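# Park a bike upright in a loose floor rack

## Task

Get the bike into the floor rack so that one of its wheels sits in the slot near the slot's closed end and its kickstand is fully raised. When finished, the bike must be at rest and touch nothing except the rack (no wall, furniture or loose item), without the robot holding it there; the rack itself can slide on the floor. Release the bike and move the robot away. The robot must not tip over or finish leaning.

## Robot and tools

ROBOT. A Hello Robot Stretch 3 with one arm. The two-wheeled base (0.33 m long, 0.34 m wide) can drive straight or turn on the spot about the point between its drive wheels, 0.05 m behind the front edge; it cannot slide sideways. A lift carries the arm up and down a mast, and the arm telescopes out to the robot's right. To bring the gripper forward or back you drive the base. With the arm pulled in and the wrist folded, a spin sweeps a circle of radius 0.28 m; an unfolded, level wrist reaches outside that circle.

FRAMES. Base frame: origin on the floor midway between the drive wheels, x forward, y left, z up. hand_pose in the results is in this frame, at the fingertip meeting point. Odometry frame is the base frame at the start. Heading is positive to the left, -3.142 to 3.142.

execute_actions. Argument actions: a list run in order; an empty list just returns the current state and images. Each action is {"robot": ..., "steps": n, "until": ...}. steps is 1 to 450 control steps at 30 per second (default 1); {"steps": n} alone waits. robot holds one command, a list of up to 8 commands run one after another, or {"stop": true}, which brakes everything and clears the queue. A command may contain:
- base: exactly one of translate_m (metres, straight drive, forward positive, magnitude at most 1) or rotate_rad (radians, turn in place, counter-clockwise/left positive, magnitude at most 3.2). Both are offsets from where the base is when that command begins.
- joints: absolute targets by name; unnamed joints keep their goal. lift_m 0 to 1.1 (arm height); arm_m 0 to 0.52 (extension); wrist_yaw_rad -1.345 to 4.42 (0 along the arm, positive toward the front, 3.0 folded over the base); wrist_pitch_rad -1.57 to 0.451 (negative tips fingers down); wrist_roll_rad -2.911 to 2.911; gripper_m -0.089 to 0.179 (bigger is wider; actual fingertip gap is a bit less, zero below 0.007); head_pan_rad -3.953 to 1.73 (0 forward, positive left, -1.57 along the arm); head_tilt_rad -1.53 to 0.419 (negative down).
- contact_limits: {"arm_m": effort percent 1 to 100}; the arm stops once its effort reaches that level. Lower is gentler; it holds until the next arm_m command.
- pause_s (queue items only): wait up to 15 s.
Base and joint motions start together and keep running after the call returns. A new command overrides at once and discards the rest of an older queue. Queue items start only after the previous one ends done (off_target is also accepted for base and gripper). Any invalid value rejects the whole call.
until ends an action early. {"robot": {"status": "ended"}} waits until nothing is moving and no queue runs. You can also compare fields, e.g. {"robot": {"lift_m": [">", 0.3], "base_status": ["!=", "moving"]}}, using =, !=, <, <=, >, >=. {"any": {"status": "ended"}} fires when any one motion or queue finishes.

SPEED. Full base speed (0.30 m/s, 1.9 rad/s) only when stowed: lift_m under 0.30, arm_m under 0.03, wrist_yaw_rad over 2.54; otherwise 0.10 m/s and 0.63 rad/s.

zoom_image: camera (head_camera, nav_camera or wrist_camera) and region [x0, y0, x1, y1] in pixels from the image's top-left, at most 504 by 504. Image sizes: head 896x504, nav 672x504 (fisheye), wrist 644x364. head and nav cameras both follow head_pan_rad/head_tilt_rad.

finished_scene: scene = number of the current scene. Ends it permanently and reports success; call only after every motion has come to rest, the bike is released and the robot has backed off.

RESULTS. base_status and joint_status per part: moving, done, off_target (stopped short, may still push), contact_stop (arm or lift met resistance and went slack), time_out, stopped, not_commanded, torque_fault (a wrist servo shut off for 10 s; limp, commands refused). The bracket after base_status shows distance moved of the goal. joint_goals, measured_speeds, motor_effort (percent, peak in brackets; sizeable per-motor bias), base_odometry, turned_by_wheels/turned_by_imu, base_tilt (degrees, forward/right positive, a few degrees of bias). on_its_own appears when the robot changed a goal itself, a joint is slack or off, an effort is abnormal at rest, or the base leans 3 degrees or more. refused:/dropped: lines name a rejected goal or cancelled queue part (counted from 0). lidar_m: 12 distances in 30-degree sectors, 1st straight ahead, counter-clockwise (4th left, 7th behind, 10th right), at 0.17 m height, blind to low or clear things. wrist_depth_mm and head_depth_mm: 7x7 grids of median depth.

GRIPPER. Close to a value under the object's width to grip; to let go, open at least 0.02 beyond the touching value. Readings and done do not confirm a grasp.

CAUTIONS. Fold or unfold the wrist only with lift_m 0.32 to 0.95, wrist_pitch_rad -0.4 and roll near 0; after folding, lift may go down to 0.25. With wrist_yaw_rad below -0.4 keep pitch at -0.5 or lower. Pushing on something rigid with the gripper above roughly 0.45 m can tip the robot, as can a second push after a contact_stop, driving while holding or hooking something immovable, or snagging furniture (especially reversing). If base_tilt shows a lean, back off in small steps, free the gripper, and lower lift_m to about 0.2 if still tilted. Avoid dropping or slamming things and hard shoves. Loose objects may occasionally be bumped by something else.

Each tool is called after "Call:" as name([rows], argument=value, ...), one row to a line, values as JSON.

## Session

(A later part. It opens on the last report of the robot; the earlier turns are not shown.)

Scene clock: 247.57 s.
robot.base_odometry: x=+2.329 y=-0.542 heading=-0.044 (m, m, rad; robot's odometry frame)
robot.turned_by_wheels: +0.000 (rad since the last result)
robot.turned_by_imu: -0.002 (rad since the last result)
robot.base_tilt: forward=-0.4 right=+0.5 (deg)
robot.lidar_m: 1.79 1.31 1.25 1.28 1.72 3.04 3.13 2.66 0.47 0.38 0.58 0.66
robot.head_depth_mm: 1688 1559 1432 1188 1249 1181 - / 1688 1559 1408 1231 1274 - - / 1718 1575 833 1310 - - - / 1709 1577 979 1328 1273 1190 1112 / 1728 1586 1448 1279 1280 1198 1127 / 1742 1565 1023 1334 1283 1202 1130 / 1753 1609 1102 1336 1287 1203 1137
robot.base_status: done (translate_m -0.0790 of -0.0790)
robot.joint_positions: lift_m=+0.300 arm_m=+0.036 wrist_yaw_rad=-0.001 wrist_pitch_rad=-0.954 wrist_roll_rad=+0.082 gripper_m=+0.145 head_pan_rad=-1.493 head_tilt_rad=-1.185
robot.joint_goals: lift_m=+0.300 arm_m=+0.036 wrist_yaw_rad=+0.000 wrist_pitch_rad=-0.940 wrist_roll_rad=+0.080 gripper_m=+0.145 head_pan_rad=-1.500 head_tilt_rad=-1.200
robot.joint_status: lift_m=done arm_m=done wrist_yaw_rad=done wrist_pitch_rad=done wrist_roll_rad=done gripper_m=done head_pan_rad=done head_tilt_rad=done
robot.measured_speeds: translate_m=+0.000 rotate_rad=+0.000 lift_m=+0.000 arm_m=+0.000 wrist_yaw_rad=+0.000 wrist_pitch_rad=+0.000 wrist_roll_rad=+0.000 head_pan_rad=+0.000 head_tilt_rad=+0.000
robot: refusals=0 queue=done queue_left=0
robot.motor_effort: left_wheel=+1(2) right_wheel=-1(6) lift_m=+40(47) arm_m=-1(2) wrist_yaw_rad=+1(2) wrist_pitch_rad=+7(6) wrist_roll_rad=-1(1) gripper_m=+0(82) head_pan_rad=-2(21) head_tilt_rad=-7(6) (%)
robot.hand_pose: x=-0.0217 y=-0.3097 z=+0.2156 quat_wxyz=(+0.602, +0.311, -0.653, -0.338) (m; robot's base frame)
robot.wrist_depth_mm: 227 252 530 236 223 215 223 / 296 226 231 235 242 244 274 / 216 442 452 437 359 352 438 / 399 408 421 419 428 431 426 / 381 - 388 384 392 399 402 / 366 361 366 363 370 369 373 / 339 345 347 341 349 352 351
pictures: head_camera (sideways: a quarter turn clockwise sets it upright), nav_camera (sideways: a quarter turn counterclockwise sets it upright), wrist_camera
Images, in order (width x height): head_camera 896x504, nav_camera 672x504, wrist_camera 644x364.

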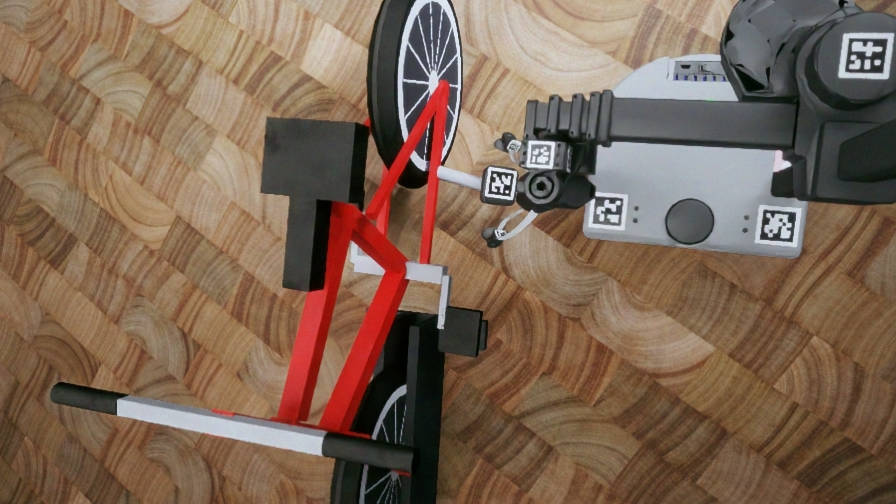

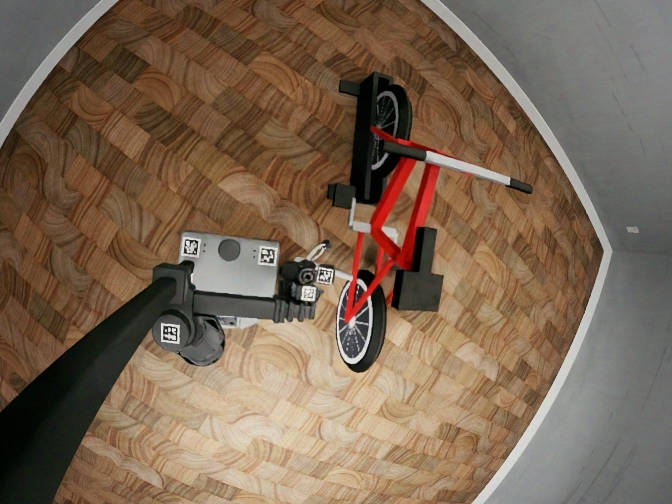

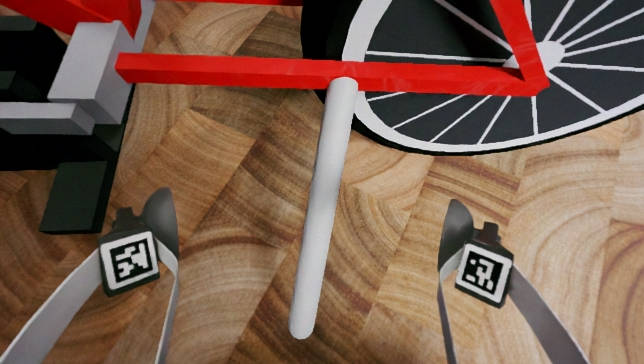

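Call:
execute_actions([
  {"robot": {"joints": {"lift_m": 0.198, "arm_m": 0.079, "gripper_m": 0.12}, "base": {"translate_m": -0.008}}, "steps": 300, "until": {"robot": {"status": "ended"}}},
])

Scene clock: 249.80 s.
robot.base_odometry: x=+2.321 y=-0.542 heading=-0.044 (m, m, rad; robot's odometry frame)
robot.turned_by_wheels: +0.000 (rad since the last result)
robot.turned_by_imu: +0.000 (rad since the last result)
robot.base_tilt: forward=-0.4 right=+0.5 (deg)
robot.lidar_m: 1.80 1.31 1.25 1.29 1.72 3.04 3.11 2.64 0.47 0.38 0.59 0.66
robot.head_depth_mm: 1670 1544 1429 1189 1253 1187 1089 / 1700 1565 1428 1235 1257 - - / 1704 1566 831 1300 - - - / 1720 1580 946 1320 1274 1192 1116 / 1728 1588 1434 1296 1275 1196 1128 / 1728 1546 1064 1329 1276 1198 1138 / 1769 1609 1042 1342 1280 1206 1135
robot.base_status: done (translate_m -0.0080 of -0.0080)
robot.joint_positions: lift_m=+0.198 arm_m=+0.079 wrist_yaw_rad=-0.001 wrist_pitch_rad=-0.953 wrist_roll_rad=+0.082 gripper_m=+0.120 head_pan_rad=-1.493 head_tilt_rad=-1.185
robot.joint_goals: lift_m=+0.198 arm_m=+0.079 wrist_yaw_rad=+0.000 wrist_pitch_rad=-0.940 wrist_roll_rad=+0.080 gripper_m=+0.120 head_pan_rad=-1.500 head_tilt_rad=-1.200
robot.joint_status: lift_m=done arm_m=done wrist_yaw_rad=done wrist_pitch_rad=done wrist_roll_rad=done gripper_m=done head_pan_rad=done head_tilt_rad=done
robot.measured_speeds: translate_m=+0.000 rotate_rad=+0.000 lift_m=+0.000 arm_m=+0.000 wrist_yaw_rad=+0.000 wrist_pitch_rad=+0.000 wrist_roll_rad=+0.000 head_pan_rad=+0.000 head_tilt_rad=+0.000
robot: refusals=0 queue=done queue_left=0
robot.motor_effort: left_wheel=+0(1) right_wheel=-1(6) lift_m=+32(43) arm_m=+2(2) wrist_yaw_rad=+1(1) wrist_pitch_rad=+6(7) wrist_roll_rad=-1(1) gripper_m=+1(78) head_pan_rad=-3(3) head_tilt_rad=-7(6) (%)
robot.hand_pose: x=-0.0217 y=-0.3525 z=+0.1140 quat_wxyz=(+0.602, +0.311, -0.653, -0.338) (m; robot's base frame)
robot.wrist_depth_mm: 369 390 384 125 172 173 172 / 343 359 361 132 211 212 212 / 324 324 329 134 272 274 278 / 305 304 307 140 309 310 316 / 282 287 288 149 287 291 291 / 265 263 266 151 266 276 273 / 250 252 250 247 256 256 256
pictures: head_camera (sideways: a quarter turn clockwise sets it upright), nav_camera (sideways: a quarter turn counterclockwise sets it upright), wrist_camera
Images, in order (width x height): head_camera 896x504, nav_camera 672x504, wrist_camera 644x364.

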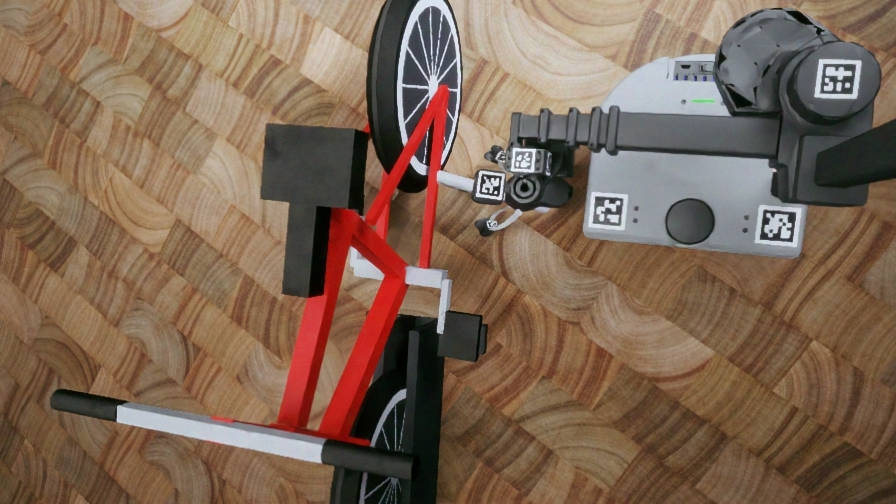

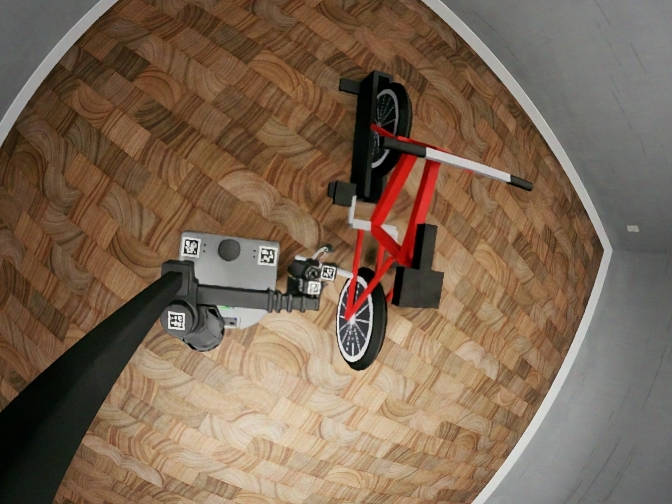

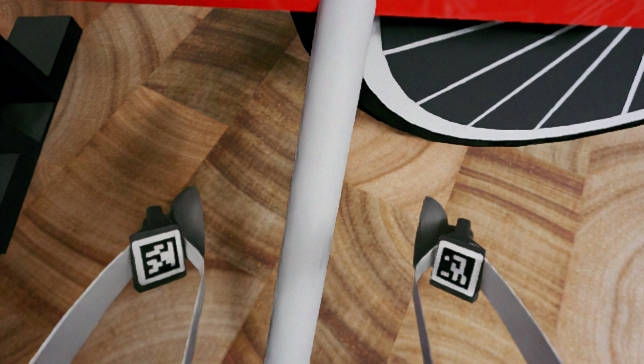

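Call:
execute_actions([
  {"robot": {"joints": {"wrist_roll_rad": -1.05}}, "steps": 150, "until": {"robot": {"status": "ended"}}},
])

Scene clock: 251.23 s.
robot.base_odometry: x=+2.321 y=-0.542 heading=-0.044 (m, m, rad; robot's odometry frame)
robot.turned_by_wheels: +0.000 (rad since the last result)
robot.turned_by_imu: +0.000 (rad since the last result)
robot.base_tilt: forward=-0.4 right=+0.5 (deg)
robot.lidar_m: 1.80 1.31 1.25 1.29 1.73 3.05 3.12 2.65 0.47 0.37 0.59 0.66
robot.head_depth_mm: 1695 1555 1428 1191 1247 1184 1092 / 1695 1547 1419 1237 1270 - - / 1714 1570 829 1264 - - - / 1726 1575 946 1327 1268 1192 1111 / 1739 1583 1432 1299 1270 1193 1127 / 1735 1580 1034 1331 1287 1200 1132 / 1750 1609 1042 1336 1280 1207 1138
robot.base_status: done (translate_m -0.0080 of -0.0080)
robot.joint_positions: lift_m=+0.198 arm_m=+0.079 wrist_yaw_rad=-0.021 wrist_pitch_rad=-0.949 wrist_roll_rad=-0.970 gripper_m=+0.120 head_pan_rad=-1.493 head_tilt_rad=-1.185
robot.joint_goals: lift_m=+0.198 arm_m=+0.079 wrist_yaw_rad=+0.000 wrist_pitch_rad=-0.940 wrist_roll_rad=-1.050 gripper_m=+0.120 head_pan_rad=-1.500 head_tilt_rad=-1.200
robot.joint_status: lift_m=done arm_m=done wrist_yaw_rad=done wrist_pitch_rad=done wrist_roll_rad=off_target gripper_m=done head_pan_rad=done head_tilt_rad=done
robot.measured_speeds: translate_m=+0.000 rotate_rad=+0.000 lift_m=+0.000 arm_m=+0.000 wrist_yaw_rad=+0.000 wrist_pitch_rad=+0.000 wrist_roll_rad=+0.000 head_pan_rad=+0.000 head_tilt_rad=+0.000
robot: refusals=0 queue=dropped queue_left=0
robot.on_its_own: wrist_yaw_rad is at rest, and its effort (+17) is outside its rest range (-12 to +12)
robot.motor_effort: left_wheel=+0(0) right_wheel=-1(3) lift_m=+32(33) arm_m=+1(2) wrist_yaw_rad=+17(18) wrist_pitch_rad=+4(6) wrist_roll_rad=-45(46) gripper_m=-2(2) head_pan_rad=-3(2) head_tilt_rad=-8(7) (%)
robot.hand_pose: x=-0.0242 y=-0.3535 z=+0.1146 quat_wxyz=(+0.848, +0.434, -0.267, -0.144) (m; robot's base frame)
robot.wrist_depth_mm: 217 243 284 340 417 132 176 / 213 240 277 332 411 137 137 / 209 232 274 324 363 141 142 / 205 229 268 307 142 140 148 / 204 219 253 141 188 206 155 / 199 143 144 301 340 222 166 / 196 214 252 295 346 285 175
pictures: head_camera (sideways: a quarter turn clockwise sets it upright), nav_camera (sideways: a quarter turn counterclockwise sets it upright), wrist_camera
Images, in order (width x height): head_camera 896x504, nav_camera 672x504, wrist_camera 644x364.

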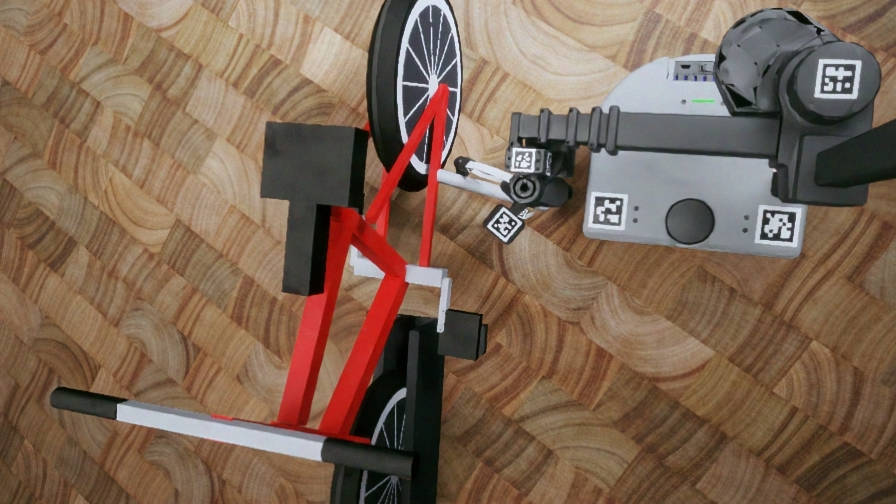

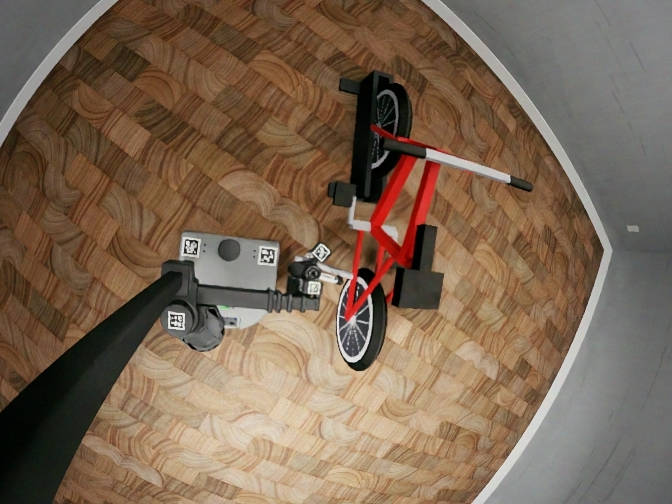

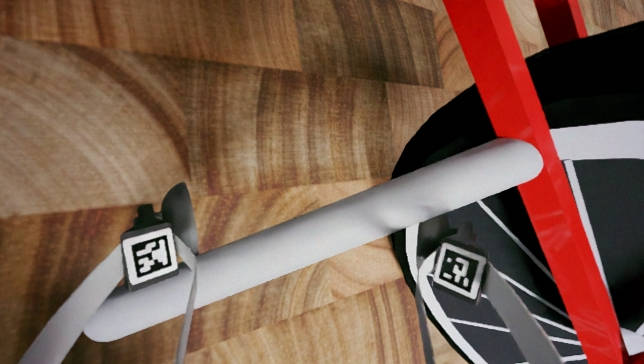

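Call:
execute_actions([
  {"robot": {"joints": {"wrist_roll_rad": -1.45}}, "steps": 40, "until": {"robot": {"status": "ended"}}},
])

Scene clock: 253.03 s.
robot.base_odometry: x=+2.321 y=-0.542 heading=-0.044 (m, m, rad; robot's odometry frame)
robot.turned_by_wheels: +0.000 (rad since the last result)
robot.turned_by_imu: +0.000 (rad since the last result)
robot.base_tilt: forward=-0.4 right=+0.4 (deg)
robot.lidar_m: 1.80 1.31 1.25 1.29 1.72 3.03 3.11 2.64 0.48 0.46 0.61 0.66
robot.head_depth_mm: 1686 1539 1437 1213 1246 1180 1094 / 1704 1566 1442 1238 1255 - - / 1704 1570 835 1221 - - - / 1725 1571 916 1352 1266 1191 1120 / 1736 1596 1417 1316 1270 1190 1121 / 1731 1584 1106 1331 1275 1203 1136 / 1748 1586 973 1336 1286 1208 1136
robot.base_status: done (translate_m -0.0080 of -0.0080)
robot.joint_positions: lift_m=+0.198 arm_m=+0.079 wrist_yaw_rad=-0.039 wrist_pitch_rad=-0.946 wrist_roll_rad=-1.329 gripper_m=+0.120 head_pan_rad=-1.493 head_tilt_rad=-1.185
robot.joint_goals: lift_m=+0.198 arm_m=+0.079 wrist_yaw_rad=+0.000 wrist_pitch_rad=-0.940 wrist_roll_rad=-1.450 gripper_m=+0.120 head_pan_rad=-1.500 head_tilt_rad=-1.200
robot.joint_status: lift_m=done arm_m=done wrist_yaw_rad=done wrist_pitch_rad=done wrist_roll_rad=off_target gripper_m=done head_pan_rad=done head_tilt_rad=done
robot.measured_speeds: translate_m=+0.000 rotate_rad=+0.000 lift_m=+0.000 arm_m=+0.000 wrist_yaw_rad=+0.000 wrist_pitch_rad=+0.000 wrist_roll_rad=+0.000 head_pan_rad=+0.000 head_tilt_rad=+0.000
robot: refusals=0 queue=dropped queue_left=0
robot.on_its_own: wrist_yaw_rad is at rest, and its effort (+31) is outside its rest range (-12 to +12)
robot.motor_effort: left_wheel=-3(7) right_wheel=+1(14) lift_m=+37(37) arm_m=+0(1) wrist_yaw_rad=+31(65) wrist_pitch_rad=+2(7) wrist_roll_rad=-68(109) gripper_m=-3(3) head_pan_rad=-3(3) head_tilt_rad=-8(8) (%)
robot.hand_pose: x=-0.0264 y=-0.3542 z=+0.1149 quat_wxyz=(+0.882, +0.450, -0.116, -0.072) (m; robot's base frame)
robot.wrist_depth_mm: 191 215 252 306 396 459 186 / 191 216 256 312 397 475 156 / 192 219 259 316 367 176 144 / 195 217 259 310 143 139 149 / 196 213 200 139 142 160 156 / 196 136 142 333 286 162 163 / 203 225 271 337 294 225 168
pictures: head_camera (sideways: a quarter turn clockwise sets it upright), nav_camera (sideways: a quarter turn counterclockwise sets it upright), wrist_camera
Images, in order (width x height): head_camera 896x504, nav_camera 672x504, wrist_camera 644x364.

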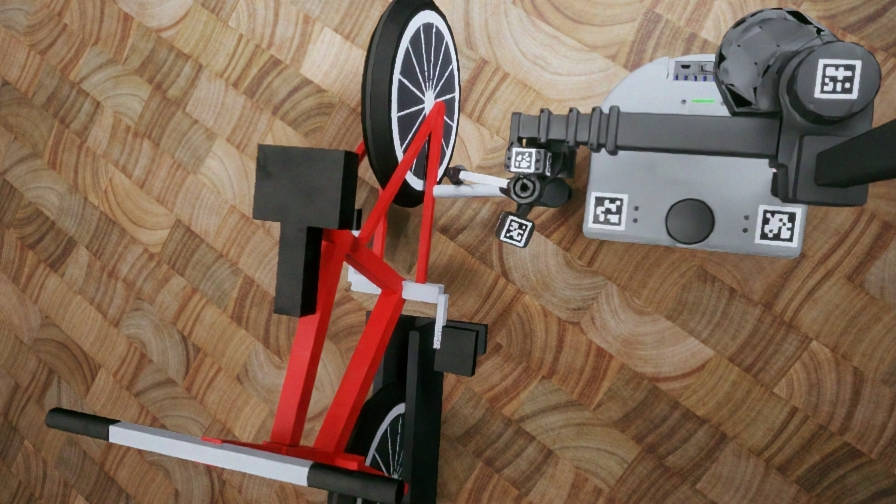

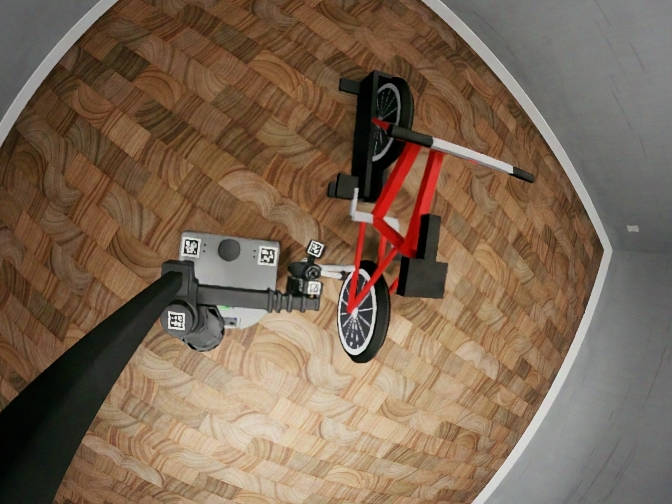

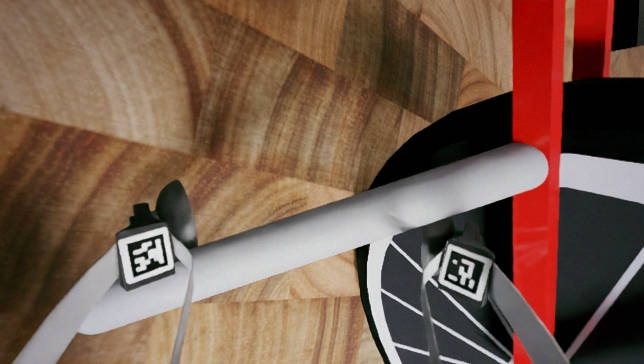

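It is folding. Continue quickly.

Call:
execute_actions([
  {"robot": {"joints": {"wrist_roll_rad": -1.95}, "base": {"translate_m": -0.03}}, "steps": 45, "until": {"robot": {"status": "ended"}}},
])

Scene clock: 254.23 s.
robot.base_odometry: x=+2.291 y=-0.540 heading=-0.044 (m, m, rad; robot's odometry frame)
robot.turned_by_wheels: +0.000 (rad since the last result)
robot.turned_by_imu: +0.000 (rad since the last result)
robot.base_tilt: forward=-0.4 right=+0.5 (deg)
robot.lidar_m: 1.83 1.32 1.27 1.30 1.74 3.01 3.10 2.64 0.47 0.37 0.64 0.66
robot.head_depth_mm: 1690 1549 1440 1315 1249 1178 1087 / 1707 1555 1443 1240 1267 - - / 1707 1559 1412 1154 - - - / 1699 1574 837 1326 1272 1186 1117 / 1737 1589 925 1333 1274 1195 1125 / 1744 1595 1444 1306 1281 1208 1133 / 1750 1593 1020 1351 1285 1209 1136
robot.base_status: done (translate_m -0.0300 of -0.0300)
robot.joint_positions: lift_m=+0.198 arm_m=+0.079 wrist_yaw_rad=-0.041 wrist_pitch_rad=-0.914 wrist_roll_rad=-1.849 gripper_m=+0.120 head_pan_rad=-1.493 head_tilt_rad=-1.186
robot.joint_goals: lift_m=+0.198 arm_m=+0.079 wrist_yaw_rad=+0.000 wrist_pitch_rad=-0.940 wrist_roll_rad=-1.950 gripper_m=+0.120 head_pan_rad=-1.500 head_tilt_rad=-1.200
robot.joint_status: lift_m=done arm_m=done wrist_yaw_rad=done wrist_pitch_rad=done wrist_roll_rad=off_target gripper_m=done head_pan_rad=done head_tilt_rad=done
robot.measured_speeds: translate_m=+0.000 rotate_rad=+0.000 lift_m=+0.000 arm_m=+0.000 wrist_yaw_rad=+0.000 wrist_pitch_rad=+0.000 wrist_roll_rad=+0.000 head_pan_rad=+0.000 head_tilt_rad=+0.000
robot: refusals=0 queue=dropped queue_left=0
robot.on_its_own: wrist_yaw_rad is at rest, and its effort (+33) is outside its rest range (-12 to +12)
robot.motor_effort: left_wheel=-2(10) right_wheel=+1(17) lift_m=+38(38) arm_m=-3(2) wrist_yaw_rad=+33(63) wrist_pitch_rad=-13(18) wrist_roll_rad=-57(89) gripper_m=-4(4) head_pan_rad=-2(3) head_tilt_rad=-6(8) (%)
robot.hand_pose: x=-0.0269 y=-0.3617 z=+0.1191 quat_wxyz=(+0.890, +0.440, +0.116, +0.043) (m; robot's base frame)
robot.wrist_depth_mm: 170 189 220 265 332 443 538 / 178 199 235 285 363 509 140 / 186 211 250 307 278 196 145 / 195 222 266 308 143 139 150 / 205 226 272 135 138 156 152 / 213 132 135 277 228 165 150 / 238 263 339 283 218 176 148
pictures: head_camera (sideways: a quarter turn clockwise sets it upright), nav_camera (sideways: a quarter turn counterclockwise sets it upright), wrist_camera
Images, in order (width x height): head_camera 896x504, nav_camera 672x504, wrist_camera 644x364.

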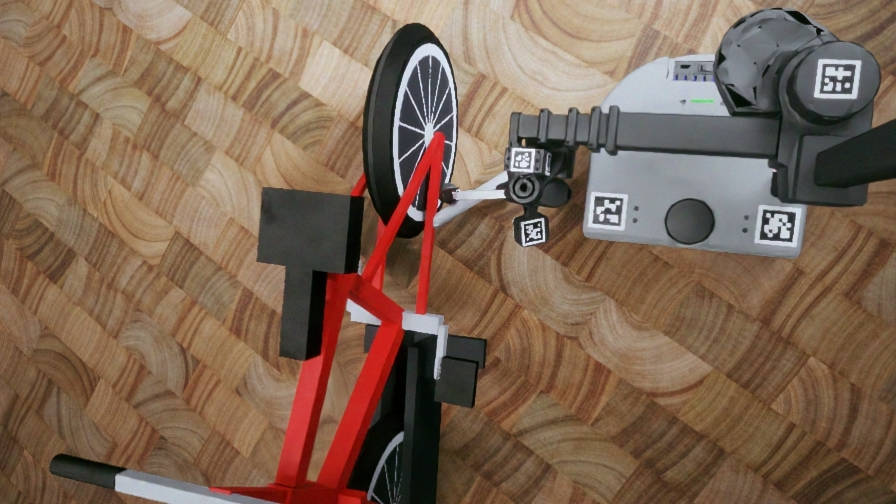

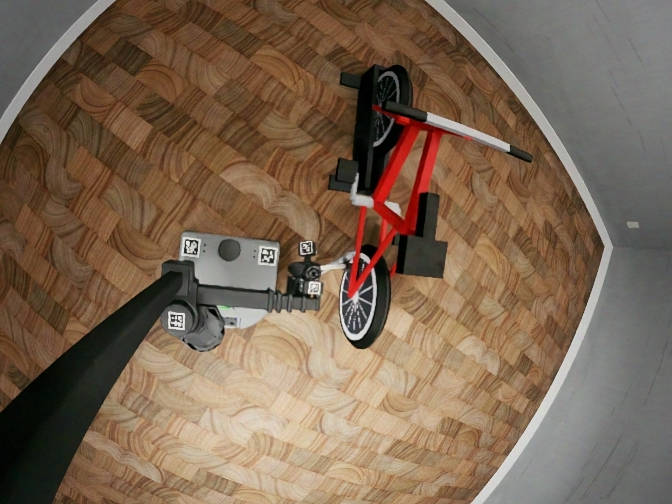

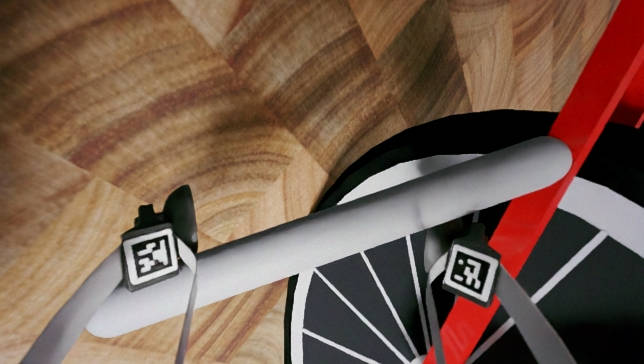

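Call:
execute_actions([
  {"robot": {"joints": {"wrist_roll_rad": -1.6}}, "steps": 45, "until": {"robot": {"status": "ended"}}},
])

Scene clock: 255.40 s.
robot.base_odometry: x=+2.291 y=-0.540 heading=-0.044 (m, m, rad; robot's odometry frame)
robot.turned_by_wheels: +0.000 (rad since the last result)
robot.turned_by_imu: +0.000 (rad since the last result)
robot.base_tilt: forward=-0.4 right=+0.5 (deg)
robot.lidar_m: 1.82 1.33 1.27 1.30 1.74 3.01 3.11 2.63 0.48 0.37 0.62 0.67
robot.head_depth_mm: 1685 1558 1432 1294 1250 1177 1090 / 1699 1560 1443 1242 1263 - - / 1711 1571 1014 1161 - - - / 1703 1575 845 1343 1268 1191 1112 / 1728 1584 1118 1328 1273 1195 1130 / 1737 1588 1136 1303 1277 1200 1130 / 1761 1567 985 1340 1287 1205 1136
robot.base_status: done (translate_m -0.0300 of -0.0300)
robot.joint_positions: lift_m=+0.198 arm_m=+0.079 wrist_yaw_rad=-0.020 wrist_pitch_rad=-0.955 wrist_roll_rad=-1.548 gripper_m=+0.120 head_pan_rad=-1.493 head_tilt_rad=-1.186
robot.joint_goals: lift_m=+0.198 arm_m=+0.079 wrist_yaw_rad=+0.000 wrist_pitch_rad=-0.940 wrist_roll_rad=-1.600 gripper_m=+0.120 head_pan_rad=-1.500 head_tilt_rad=-1.200
robot.joint_status: lift_m=done arm_m=done wrist_yaw_rad=done wrist_pitch_rad=done wrist_roll_rad=off_target gripper_m=done head_pan_rad=done head_tilt_rad=done
robot.measured_speeds: translate_m=+0.000 rotate_rad=+0.000 lift_m=+0.000 arm_m=+0.000 wrist_yaw_rad=+0.000 wrist_pitch_rad=+0.000 wrist_roll_rad=+0.000 head_pan_rad=+0.000 head_tilt_rad=+0.000
robot: refusals=0 queue=dropped queue_left=0
robot.on_its_own: wrist_yaw_rad is at rest, and its effort (+16) is outside its rest range (-12 to +12)
robot.motor_effort: left_wheel=+0(1) right_wheel=+0(6) lift_m=+38(39) arm_m=-2(2) wrist_yaw_rad=+16(33) wrist_pitch_rad=+7(13) wrist_roll_rad=-30(58) gripper_m=-3(4) head_pan_rad=-2(3) head_tilt_rad=-8(7) (%)
robot.hand_pose: x=-0.0238 y=-0.3526 z=+0.1136 quat_wxyz=(+0.888, +0.460, -0.014, -0.014) (m; robot's base frame)
robot.wrist_depth_mm: 180 199 233 282 356 484 134 / 183 205 244 293 378 495 139 / 189 211 251 307 354 185 145 / 193 215 260 311 139 139 147 / 198 211 251 136 141 186 155 / 200 134 137 324 257 161 157 / 215 235 290 343 257 189 159
pictures: head_camera (sideways: a quarter turn clockwise sets it upright), nav_camera (sideways: a quarter turn counterclockwise sets it upright), wrist_camera
Images, in order (width x height): head_camera 896x504, nav_camera 672x504, wrist_camera 644x364.

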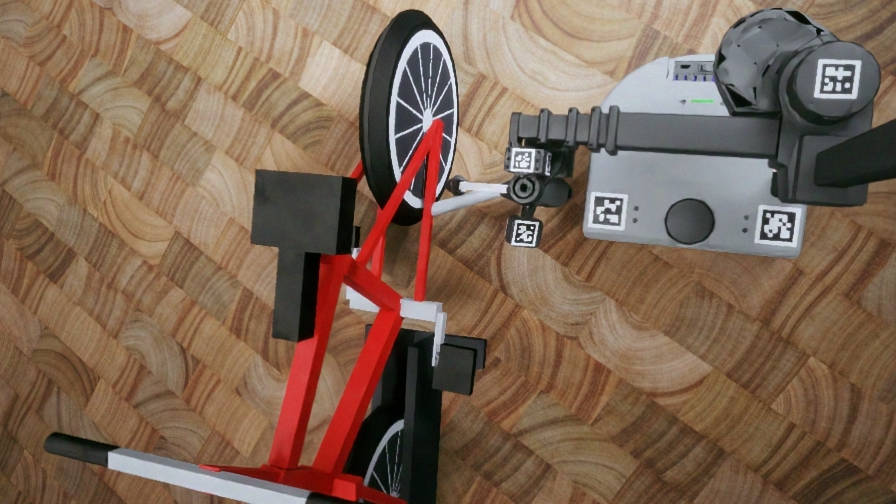

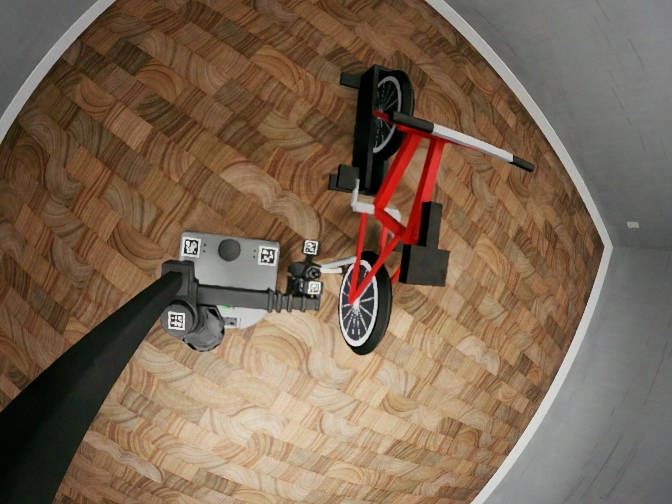

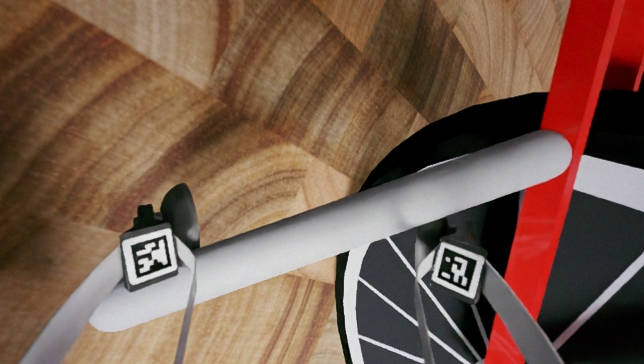

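Call:
execute_actions([
  {"robot": {"joints": {"wrist_roll_rad": -2.12, "arm_m": 0.095, "lift_m": 0.209}, "base": {"translate_m": -0.05}}, "steps": 60, "until": {"robot": {"status": "ended"}}},
])

Scene clock: 257.70 s.
robot.base_odometry: x=+2.242 y=-0.538 heading=-0.044 (m, m, rad; robot's odometry frame)
robot.turned_by_wheels: +0.000 (rad since the last result)
robot.turned_by_imu: +0.000 (rad since the last result)
robot.base_tilt: forward=-0.4 right=+0.5 (deg)
robot.lidar_m: 1.87 1.35 1.29 1.33 1.77 2.96 3.06 2.60 0.47 0.36 0.49 0.67
robot.head_depth_mm: 1669 1550 1441 1320 1251 1183 1083 / 1702 1552 1449 1232 1264 - - / 1705 1564 1460 1162 - - - / 1723 1582 839 1318 1272 1191 1115 / 1736 1586 863 1349 1267 1197 1128 / 1736 1591 1120 1302 1286 1199 1135 / 1757 1599 1114 1348 1291 1215 1136
robot.base_status: done (translate_m -0.0500 of -0.0500)
robot.joint_positions: lift_m=+0.209 arm_m=+0.096 wrist_yaw_rad=-0.001 wrist_pitch_rad=-0.931 wrist_roll_rad=-2.116 gripper_m=+0.120 head_pan_rad=-1.493 head_tilt_rad=-1.186
robot.joint_goals: lift_m=+0.209 arm_m=+0.095 wrist_yaw_rad=+0.000 wrist_pitch_rad=-0.940 wrist_roll_rad=-2.120 gripper_m=+0.120 head_pan_rad=-1.500 head_tilt_rad=-1.200
robot.joint_status: lift_m=done arm_m=done wrist_yaw_rad=done wrist_pitch_rad=done wrist_roll_rad=done gripper_m=done head_pan_rad=done head_tilt_rad=done
robot.measured_speeds: translate_m=+0.000 rotate_rad=+0.000 lift_m=+0.000 arm_m=+0.000 wrist_yaw_rad=+0.000 wrist_pitch_rad=+0.000 wrist_roll_rad=+0.000 head_pan_rad=+0.000 head_tilt_rad=+0.000
robot: refusals=0 queue=done queue_left=0
robot.motor_effort: left_wheel=+2(12) right_wheel=-7(23) lift_m=+46(53) arm_m=-4(3) wrist_yaw_rad=+1(60) wrist_pitch_rad=-4(11) wrist_roll_rad=-2(62) gripper_m=-1(4) head_pan_rad=-3(2) head_tilt_rad=-7(7) (%)
robot.hand_pose: x=-0.0214 y=-0.3743 z=+0.1275 quat_wxyz=(+0.860, +0.433, +0.241, +0.120) (m; robot's base frame)
robot.wrist_depth_mm: 173 190 216 251 301 371 491 / 185 204 233 274 336 428 562 / 195 221 257 304 252 202 137 / 211 239 283 291 220 136 149 / 229 251 321 136 134 153 153 / 246 283 133 226 208 162 147 / 260 306 280 231 170 168 142
pictures: head_camera (sideways: a quarter turn clockwise sets it upright), nav_camera (sideways: a quarter turn counterclockwise sets it upright), wrist_camera
Images, in order (width x height): head_camera 896x504, nav_camera 672x504, wrist_camera 644x364.

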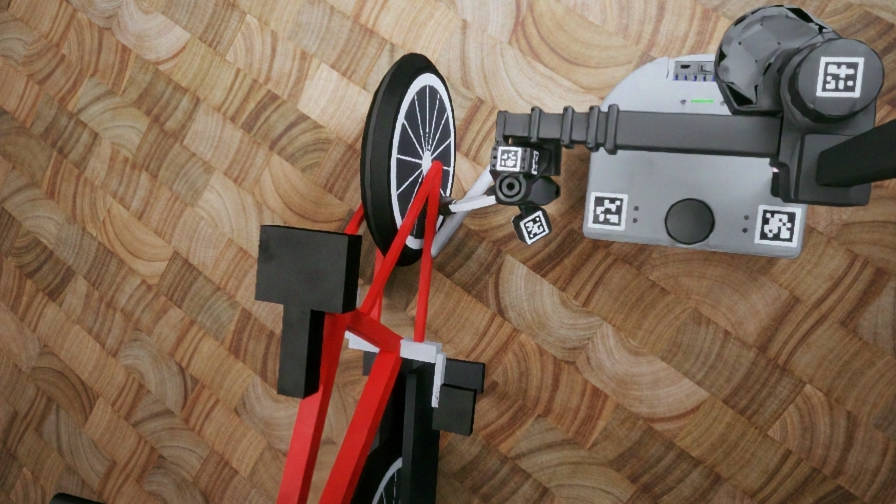

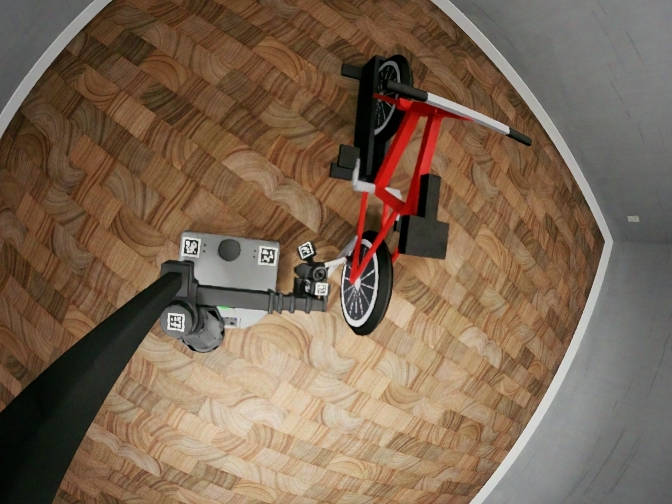

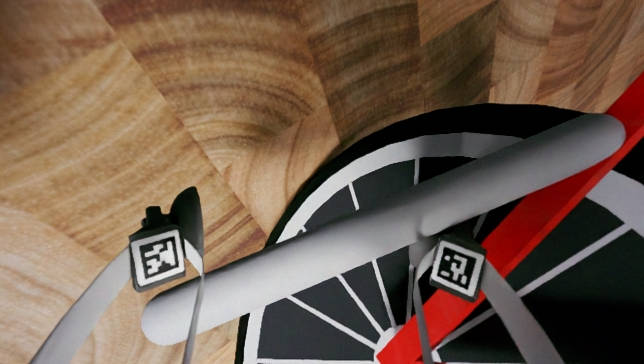

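Call:
execute_actions([
  {"robot": {"base": {"translate_m": -0.06}}, "steps": 60, "until": {"robot": {"status": "ended"}}},
])

Scene clock: 259.47 s.
robot.base_odometry: x=+2.182 y=-0.536 heading=-0.044 (m, m, rad; robot's odometry frame)
robot.turned_by_wheels: +0.000 (rad since the last result)
robot.turned_by_imu: +0.000 (rad since the last result)
robot.base_tilt: forward=-0.4 right=+0.5 (deg)
robot.lidar_m: 1.92 1.38 1.32 1.36 1.81 2.91 3.00 2.58 0.47 0.36 0.47 0.71
robot.head_depth_mm: 1682 1557 1432 1330 1247 1181 1086 / 1684 1550 1437 1320 1274 - - / 1703 1574 1447 1169 - - - / 1715 1575 1440 1318 1271 1195 1110 / 1739 1574 842 1366 1273 1201 1131 / 1748 1601 1040 1329 1279 1203 1129 / 1762 1597 1168 1334 1288 1211 1134
robot.base_status: done (translate_m -0.0600 of -0.0600)
robot.joint_positions: lift_m=+0.209 arm_m=+0.095 wrist_yaw_rad=+0.010 wrist_pitch_rad=-0.940 wrist_roll_rad=-2.131 gripper_m=+0.120 head_pan_rad=-1.493 head_tilt_rad=-1.186
robot.joint_goals: lift_m=+0.209 arm_m=+0.095 wrist_yaw_rad=+0.000 wrist_pitch_rad=-0.940 wrist_roll_rad=-2.120 gripper_m=+0.120 head_pan_rad=-1.500 head_tilt_rad=-1.200
robot.joint_status: lift_m=done arm_m=done wrist_yaw_rad=done wrist_pitch_rad=done wrist_roll_rad=done gripper_m=done head_pan_rad=done head_tilt_rad=done
robot.measured_speeds: translate_m=+0.000 rotate_rad=+0.000 lift_m=+0.000 arm_m=+0.000 wrist_yaw_rad=+0.000 wrist_pitch_rad=+0.000 wrist_roll_rad=+0.000 head_pan_rad=+0.000 head_tilt_rad=+0.000
robot: refusals=0 queue=done queue_left=0
robot.motor_effort: left_wheel=+2(4) right_wheel=-6(17) lift_m=+45(47) arm_m=-3(5) wrist_yaw_rad=-8(15) wrist_pitch_rad=+1(4) wrist_roll_rad=+6(6) gripper_m=-1(0) head_pan_rad=-2(3) head_tilt_rad=-6(7) (%)
robot.hand_pose: x=-0.0199 y=-0.3721 z=+0.1263 quat_wxyz=(+0.856, +0.434, +0.249, +0.129) (m; robot's base frame)
robot.wrist_depth_mm: 174 189 214 248 295 366 480 / 183 204 234 277 316 223 140 / 196 221 255 293 250 205 133 / 210 237 286 294 232 133 151 / 231 253 323 270 133 155 156 / 248 302 349 135 203 162 148 / 263 326 401 229 195 165 135
pictures: head_camera (sideways: a quarter turn clockwise sets it upright), nav_camera (sideways: a quarter turn counterclockwise sets it upright), wrist_camera
Images, in order (width x height): head_camera 896x504, nav_camera 672x504, wrist_camera 644x364.

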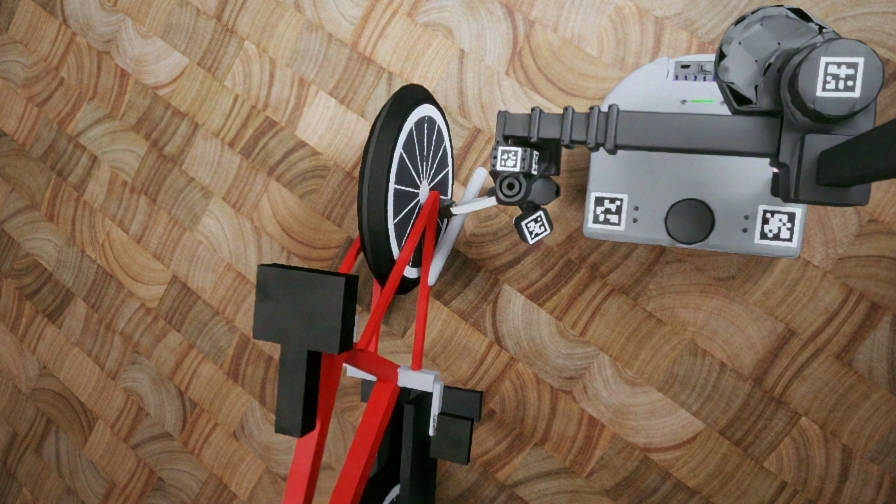

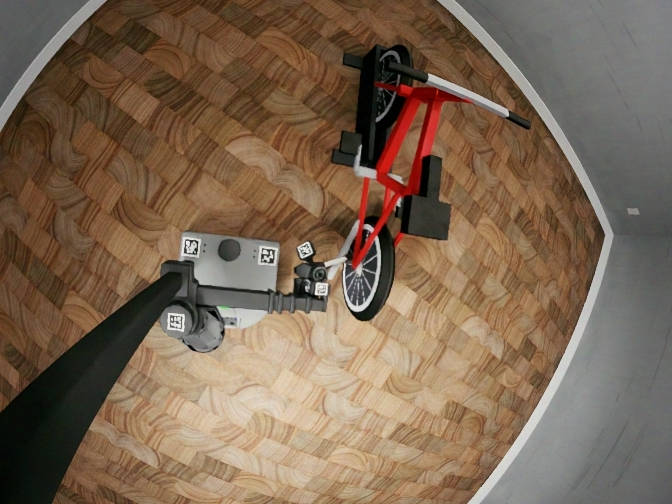

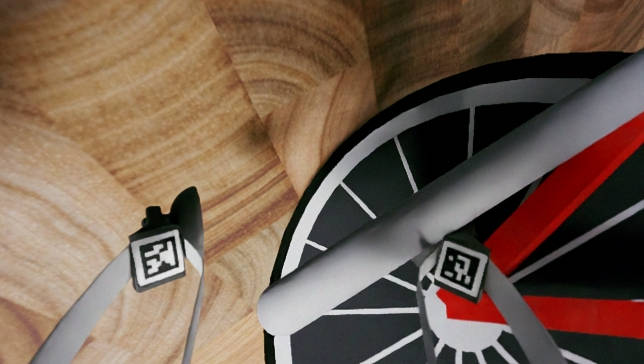

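Call:
execute_actions([
  {"robot": {"base": {"translate_m": -0.11}}, "steps": 90, "until": {"robot": {"status": "ended"}}},
])

Scene clock: 261.73 s.
robot.base_odometry: x=+2.072 y=-0.531 heading=-0.044 (m, m, rad; robot's odometry frame)
robot.turned_by_wheels: +0.000 (rad since the last result)
robot.turned_by_imu: +0.000 (rad since the last result)
robot.base_tilt: forward=-0.4 right=+0.5 (deg)
robot.lidar_m: 2.01 1.43 1.37 1.41 1.88 2.81 2.88 2.52 0.47 0.35 0.47 0.72
robot.head_depth_mm: 1685 1547 1432 1332 1246 1186 1083 / 1697 1559 1434 1313 1264 - - / 1703 1566 1448 1166 - - - / 1716 1568 1438 1315 1265 1188 1113 / 1735 1583 842 1359 1270 1194 1126 / 1737 1598 994 1343 1285 1204 1130 / 1753 1616 1102 1342 1289 1208 1139
robot.base_status: done (translate_m -0.1100 of -0.1100)
robot.joint_positions: lift_m=+0.209 arm_m=+0.095 wrist_yaw_rad=+0.025 wrist_pitch_rad=-0.944 wrist_roll_rad=-2.135 gripper_m=+0.120 head_pan_rad=-1.493 head_tilt_rad=-1.186
robot.joint_goals: lift_m=+0.209 arm_m=+0.095 wrist_yaw_rad=+0.000 wrist_pitch_rad=-0.940 wrist_roll_rad=-2.120 gripper_m=+0.120 head_pan_rad=-1.500 head_tilt_rad=-1.200
robot.joint_status: lift_m=done arm_m=done wrist_yaw_rad=done wrist_pitch_rad=done wrist_roll_rad=done gripper_m=done head_pan_rad=done head_tilt_rad=done
robot.measured_speeds: translate_m=+0.000 rotate_rad=+0.000 lift_m=+0.000 arm_m=+0.000 wrist_yaw_rad=+0.000 wrist_pitch_rad=+0.000 wrist_roll_rad=+0.000 head_pan_rad=+0.000 head_tilt_rad=+0.000
robot: refusals=0 queue=done queue_left=0
robot.on_its_own: wrist_yaw_rad is at rest, and its effort (-20) is outside its rest range (-12 to +12)
robot.motor_effort: left_wheel=+5(5) right_wheel=-16(21) lift_m=+45(45) arm_m=-3(3) wrist_yaw_rad=-20(20) wrist_pitch_rad=+2(2) wrist_roll_rad=+9(9) gripper_m=-2(3) head_pan_rad=-2(3) head_tilt_rad=-6(7) (%)
robot.hand_pose: x=-0.0180 y=-0.3711 z=+0.1258 quat_wxyz=(+0.854, +0.434, +0.254, +0.137) (m; robot's base frame)
robot.wrist_depth_mm: 172 189 216 249 297 360 468 / 185 203 233 275 314 226 184 / 196 220 255 296 254 207 134 / 211 239 285 296 236 134 152 / 229 252 321 273 132 156 156 / 248 302 356 134 205 157 145 / 265 325 394 224 193 166 139
pictures: head_camera (sideways: a quarter turn clockwise sets it upright), nav_camera (sideways: a quarter turn counterclockwise sets it upright), wrist_camera
Images, in order (width x height): head_camera 896x504, nav_camera 672x504, wrist_camera 644x364.

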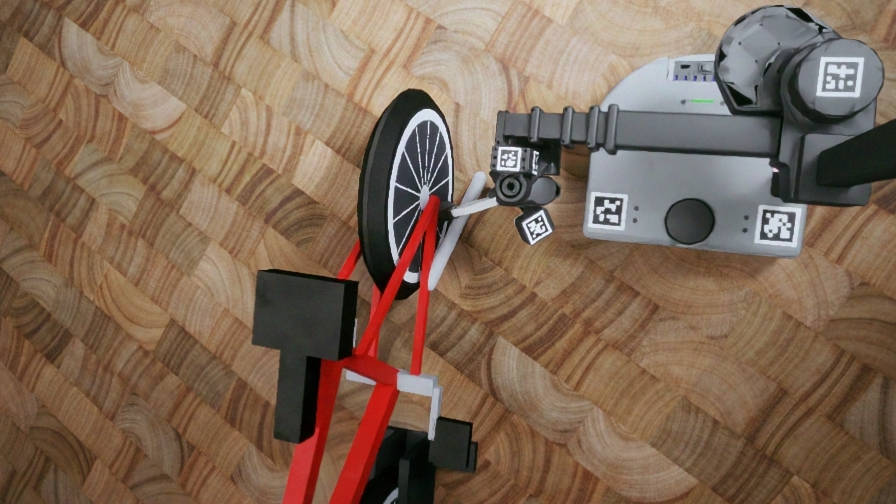

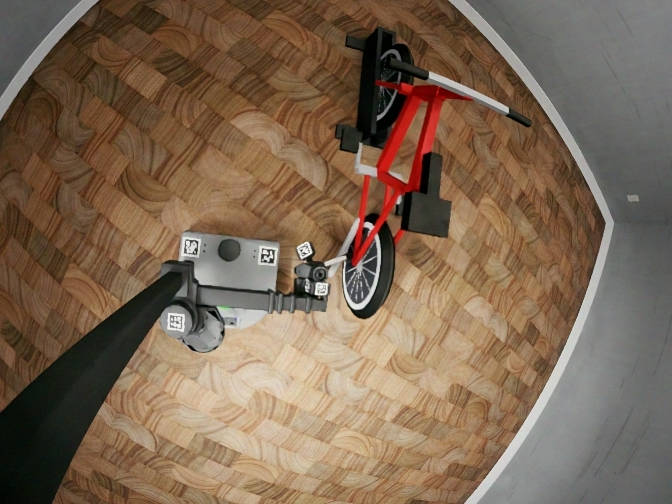

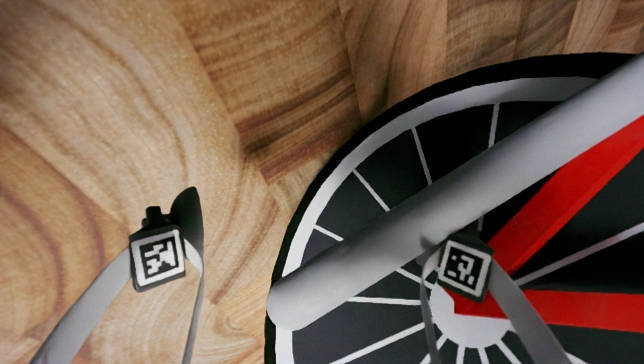

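Call:
execute_actions([
  {"robot": {"base": {"translate_m": 0.115}, "joints": {"head_pan_rad": -0.75, "head_tilt_rad": -0.95}}, "steps": 90, "until": {"robot": {"status": "ended"}}},
])

Scene clock: 265.23 s.
robot.base_odometry: x=+2.187 y=-0.536 heading=-0.044 (m, m, rad; robot's odometry frame)
robot.turned_by_wheels: -0.001 (rad since the last result)
robot.turned_by_imu: -0.001 (rad since the last result)
robot.base_tilt: forward=-0.4 right=+0.5 (deg)
robot.lidar_m: 1.92 1.38 1.31 1.35 1.80 2.91 2.99 2.59 0.47 0.36 0.47 0.71
robot.head_depth_mm: 1970 2028 1722 1506 978 1104 - / 1904 2046 1735 938 1302 1223 1112 / 1849 2052 1677 1281 1321 1207 - / 1804 2010 1699 1315 1329 1220 1115 / 1747 1981 1766 1498 1369 1219 1110 / 1704 1986 1785 1540 1363 1228 1109 / 1681 1950 1796 1548 1386 1233 1118
robot.base_status: done (translate_m +0.1150 of +0.1150)
robot.joint_positions: lift_m=+0.209 arm_m=+0.095 wrist_yaw_rad=-0.022 wrist_pitch_rad=-0.935 wrist_roll_rad=-2.101 gripper_m=+0.120 head_pan_rad=-0.757 head_tilt_rad=-0.951
robot.joint_goals: lift_m=+0.209 arm_m=+0.095 wrist_yaw_rad=-0.007 wrist_pitch_rad=-0.940 wrist_roll_rad=-2.120 gripper_m=+0.120 head_pan_rad=-0.750 head_tilt_rad=-0.950
robot.joint_status: lift_m=done arm_m=done wrist_yaw_rad=done wrist_pitch_rad=done wrist_roll_rad=done gripper_m=done head_pan_rad=done head_tilt_rad=done
robot.measured_speeds: translate_m=+0.000 rotate_rad=+0.000 lift_m=+0.000 arm_m=+0.000 wrist_yaw_rad=+0.000 wrist_pitch_rad=+0.000 wrist_roll_rad=+0.000 head_pan_rad=+0.000 head_tilt_rad=+0.000
robot: refusals=0 queue=done queue_left=0
robot.motor_effort: left_wheel=-1(7) right_wheel=+4(23) lift_m=+33(44) arm_m=+0(3) wrist_yaw_rad=+12(30) wrist_pitch_rad=-3(6) wrist_roll_rad=-11(13) gripper_m=+3(4) head_pan_rad=+3(34) head_tilt_rad=+1(20) (%)
robot.hand_pose: x=-0.0242 y=-0.3727 z=+0.1273 quat_wxyz=(+0.862, +0.438, +0.229, +0.109) (m; robot's base frame)
robot.wrist_depth_mm: 175 190 218 251 304 365 433 / 184 204 234 278 303 207 129 / 197 219 258 296 243 135 137 / 212 239 283 290 228 132 150 / 229 251 321 272 133 156 152 / 247 303 351 135 207 159 141 / 260 319 409 228 191 168 138
pictures: head_camera (sideways: a quarter turn clockwise sets it upright), nav_camera (sideways: a quarter turn counterclockwise sets it upright), wrist_camera
Images, in order (width x height): head_camera 896x504, nav_camera 672x504, wrist_camera 644x364.

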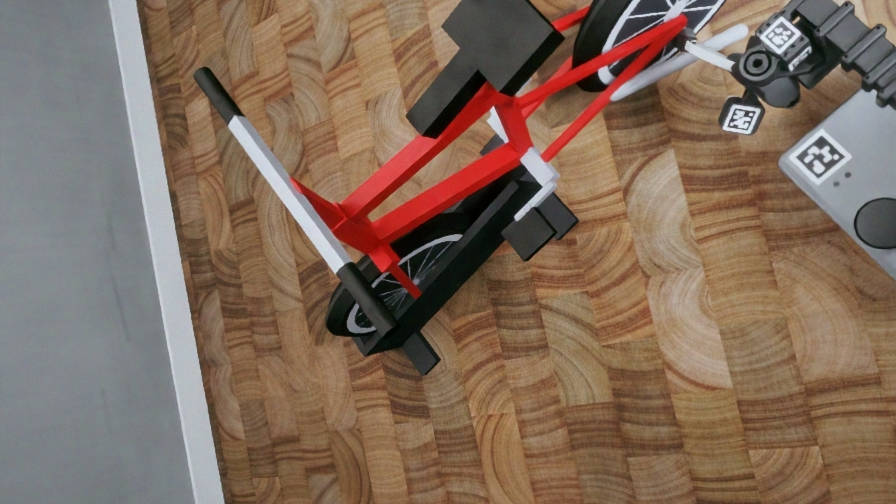

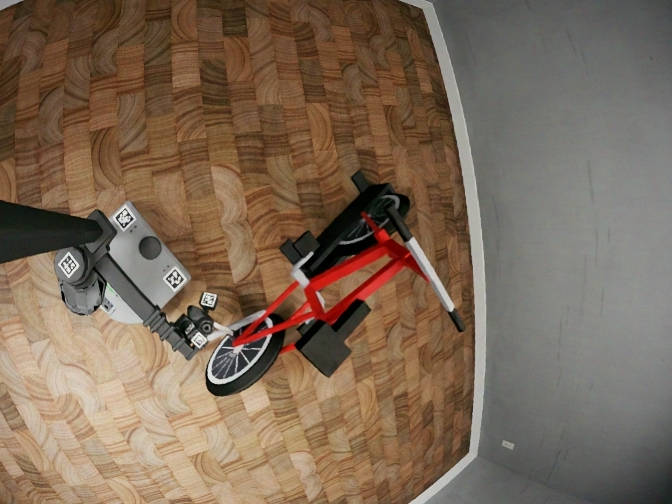

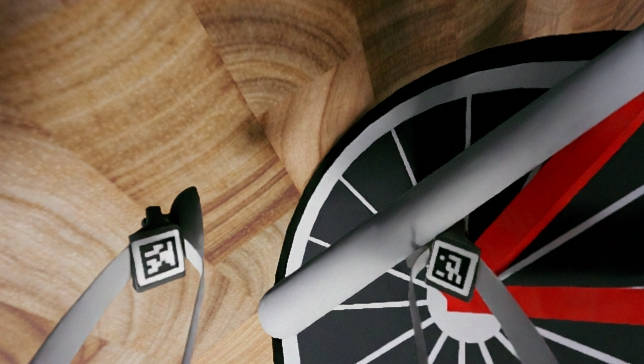

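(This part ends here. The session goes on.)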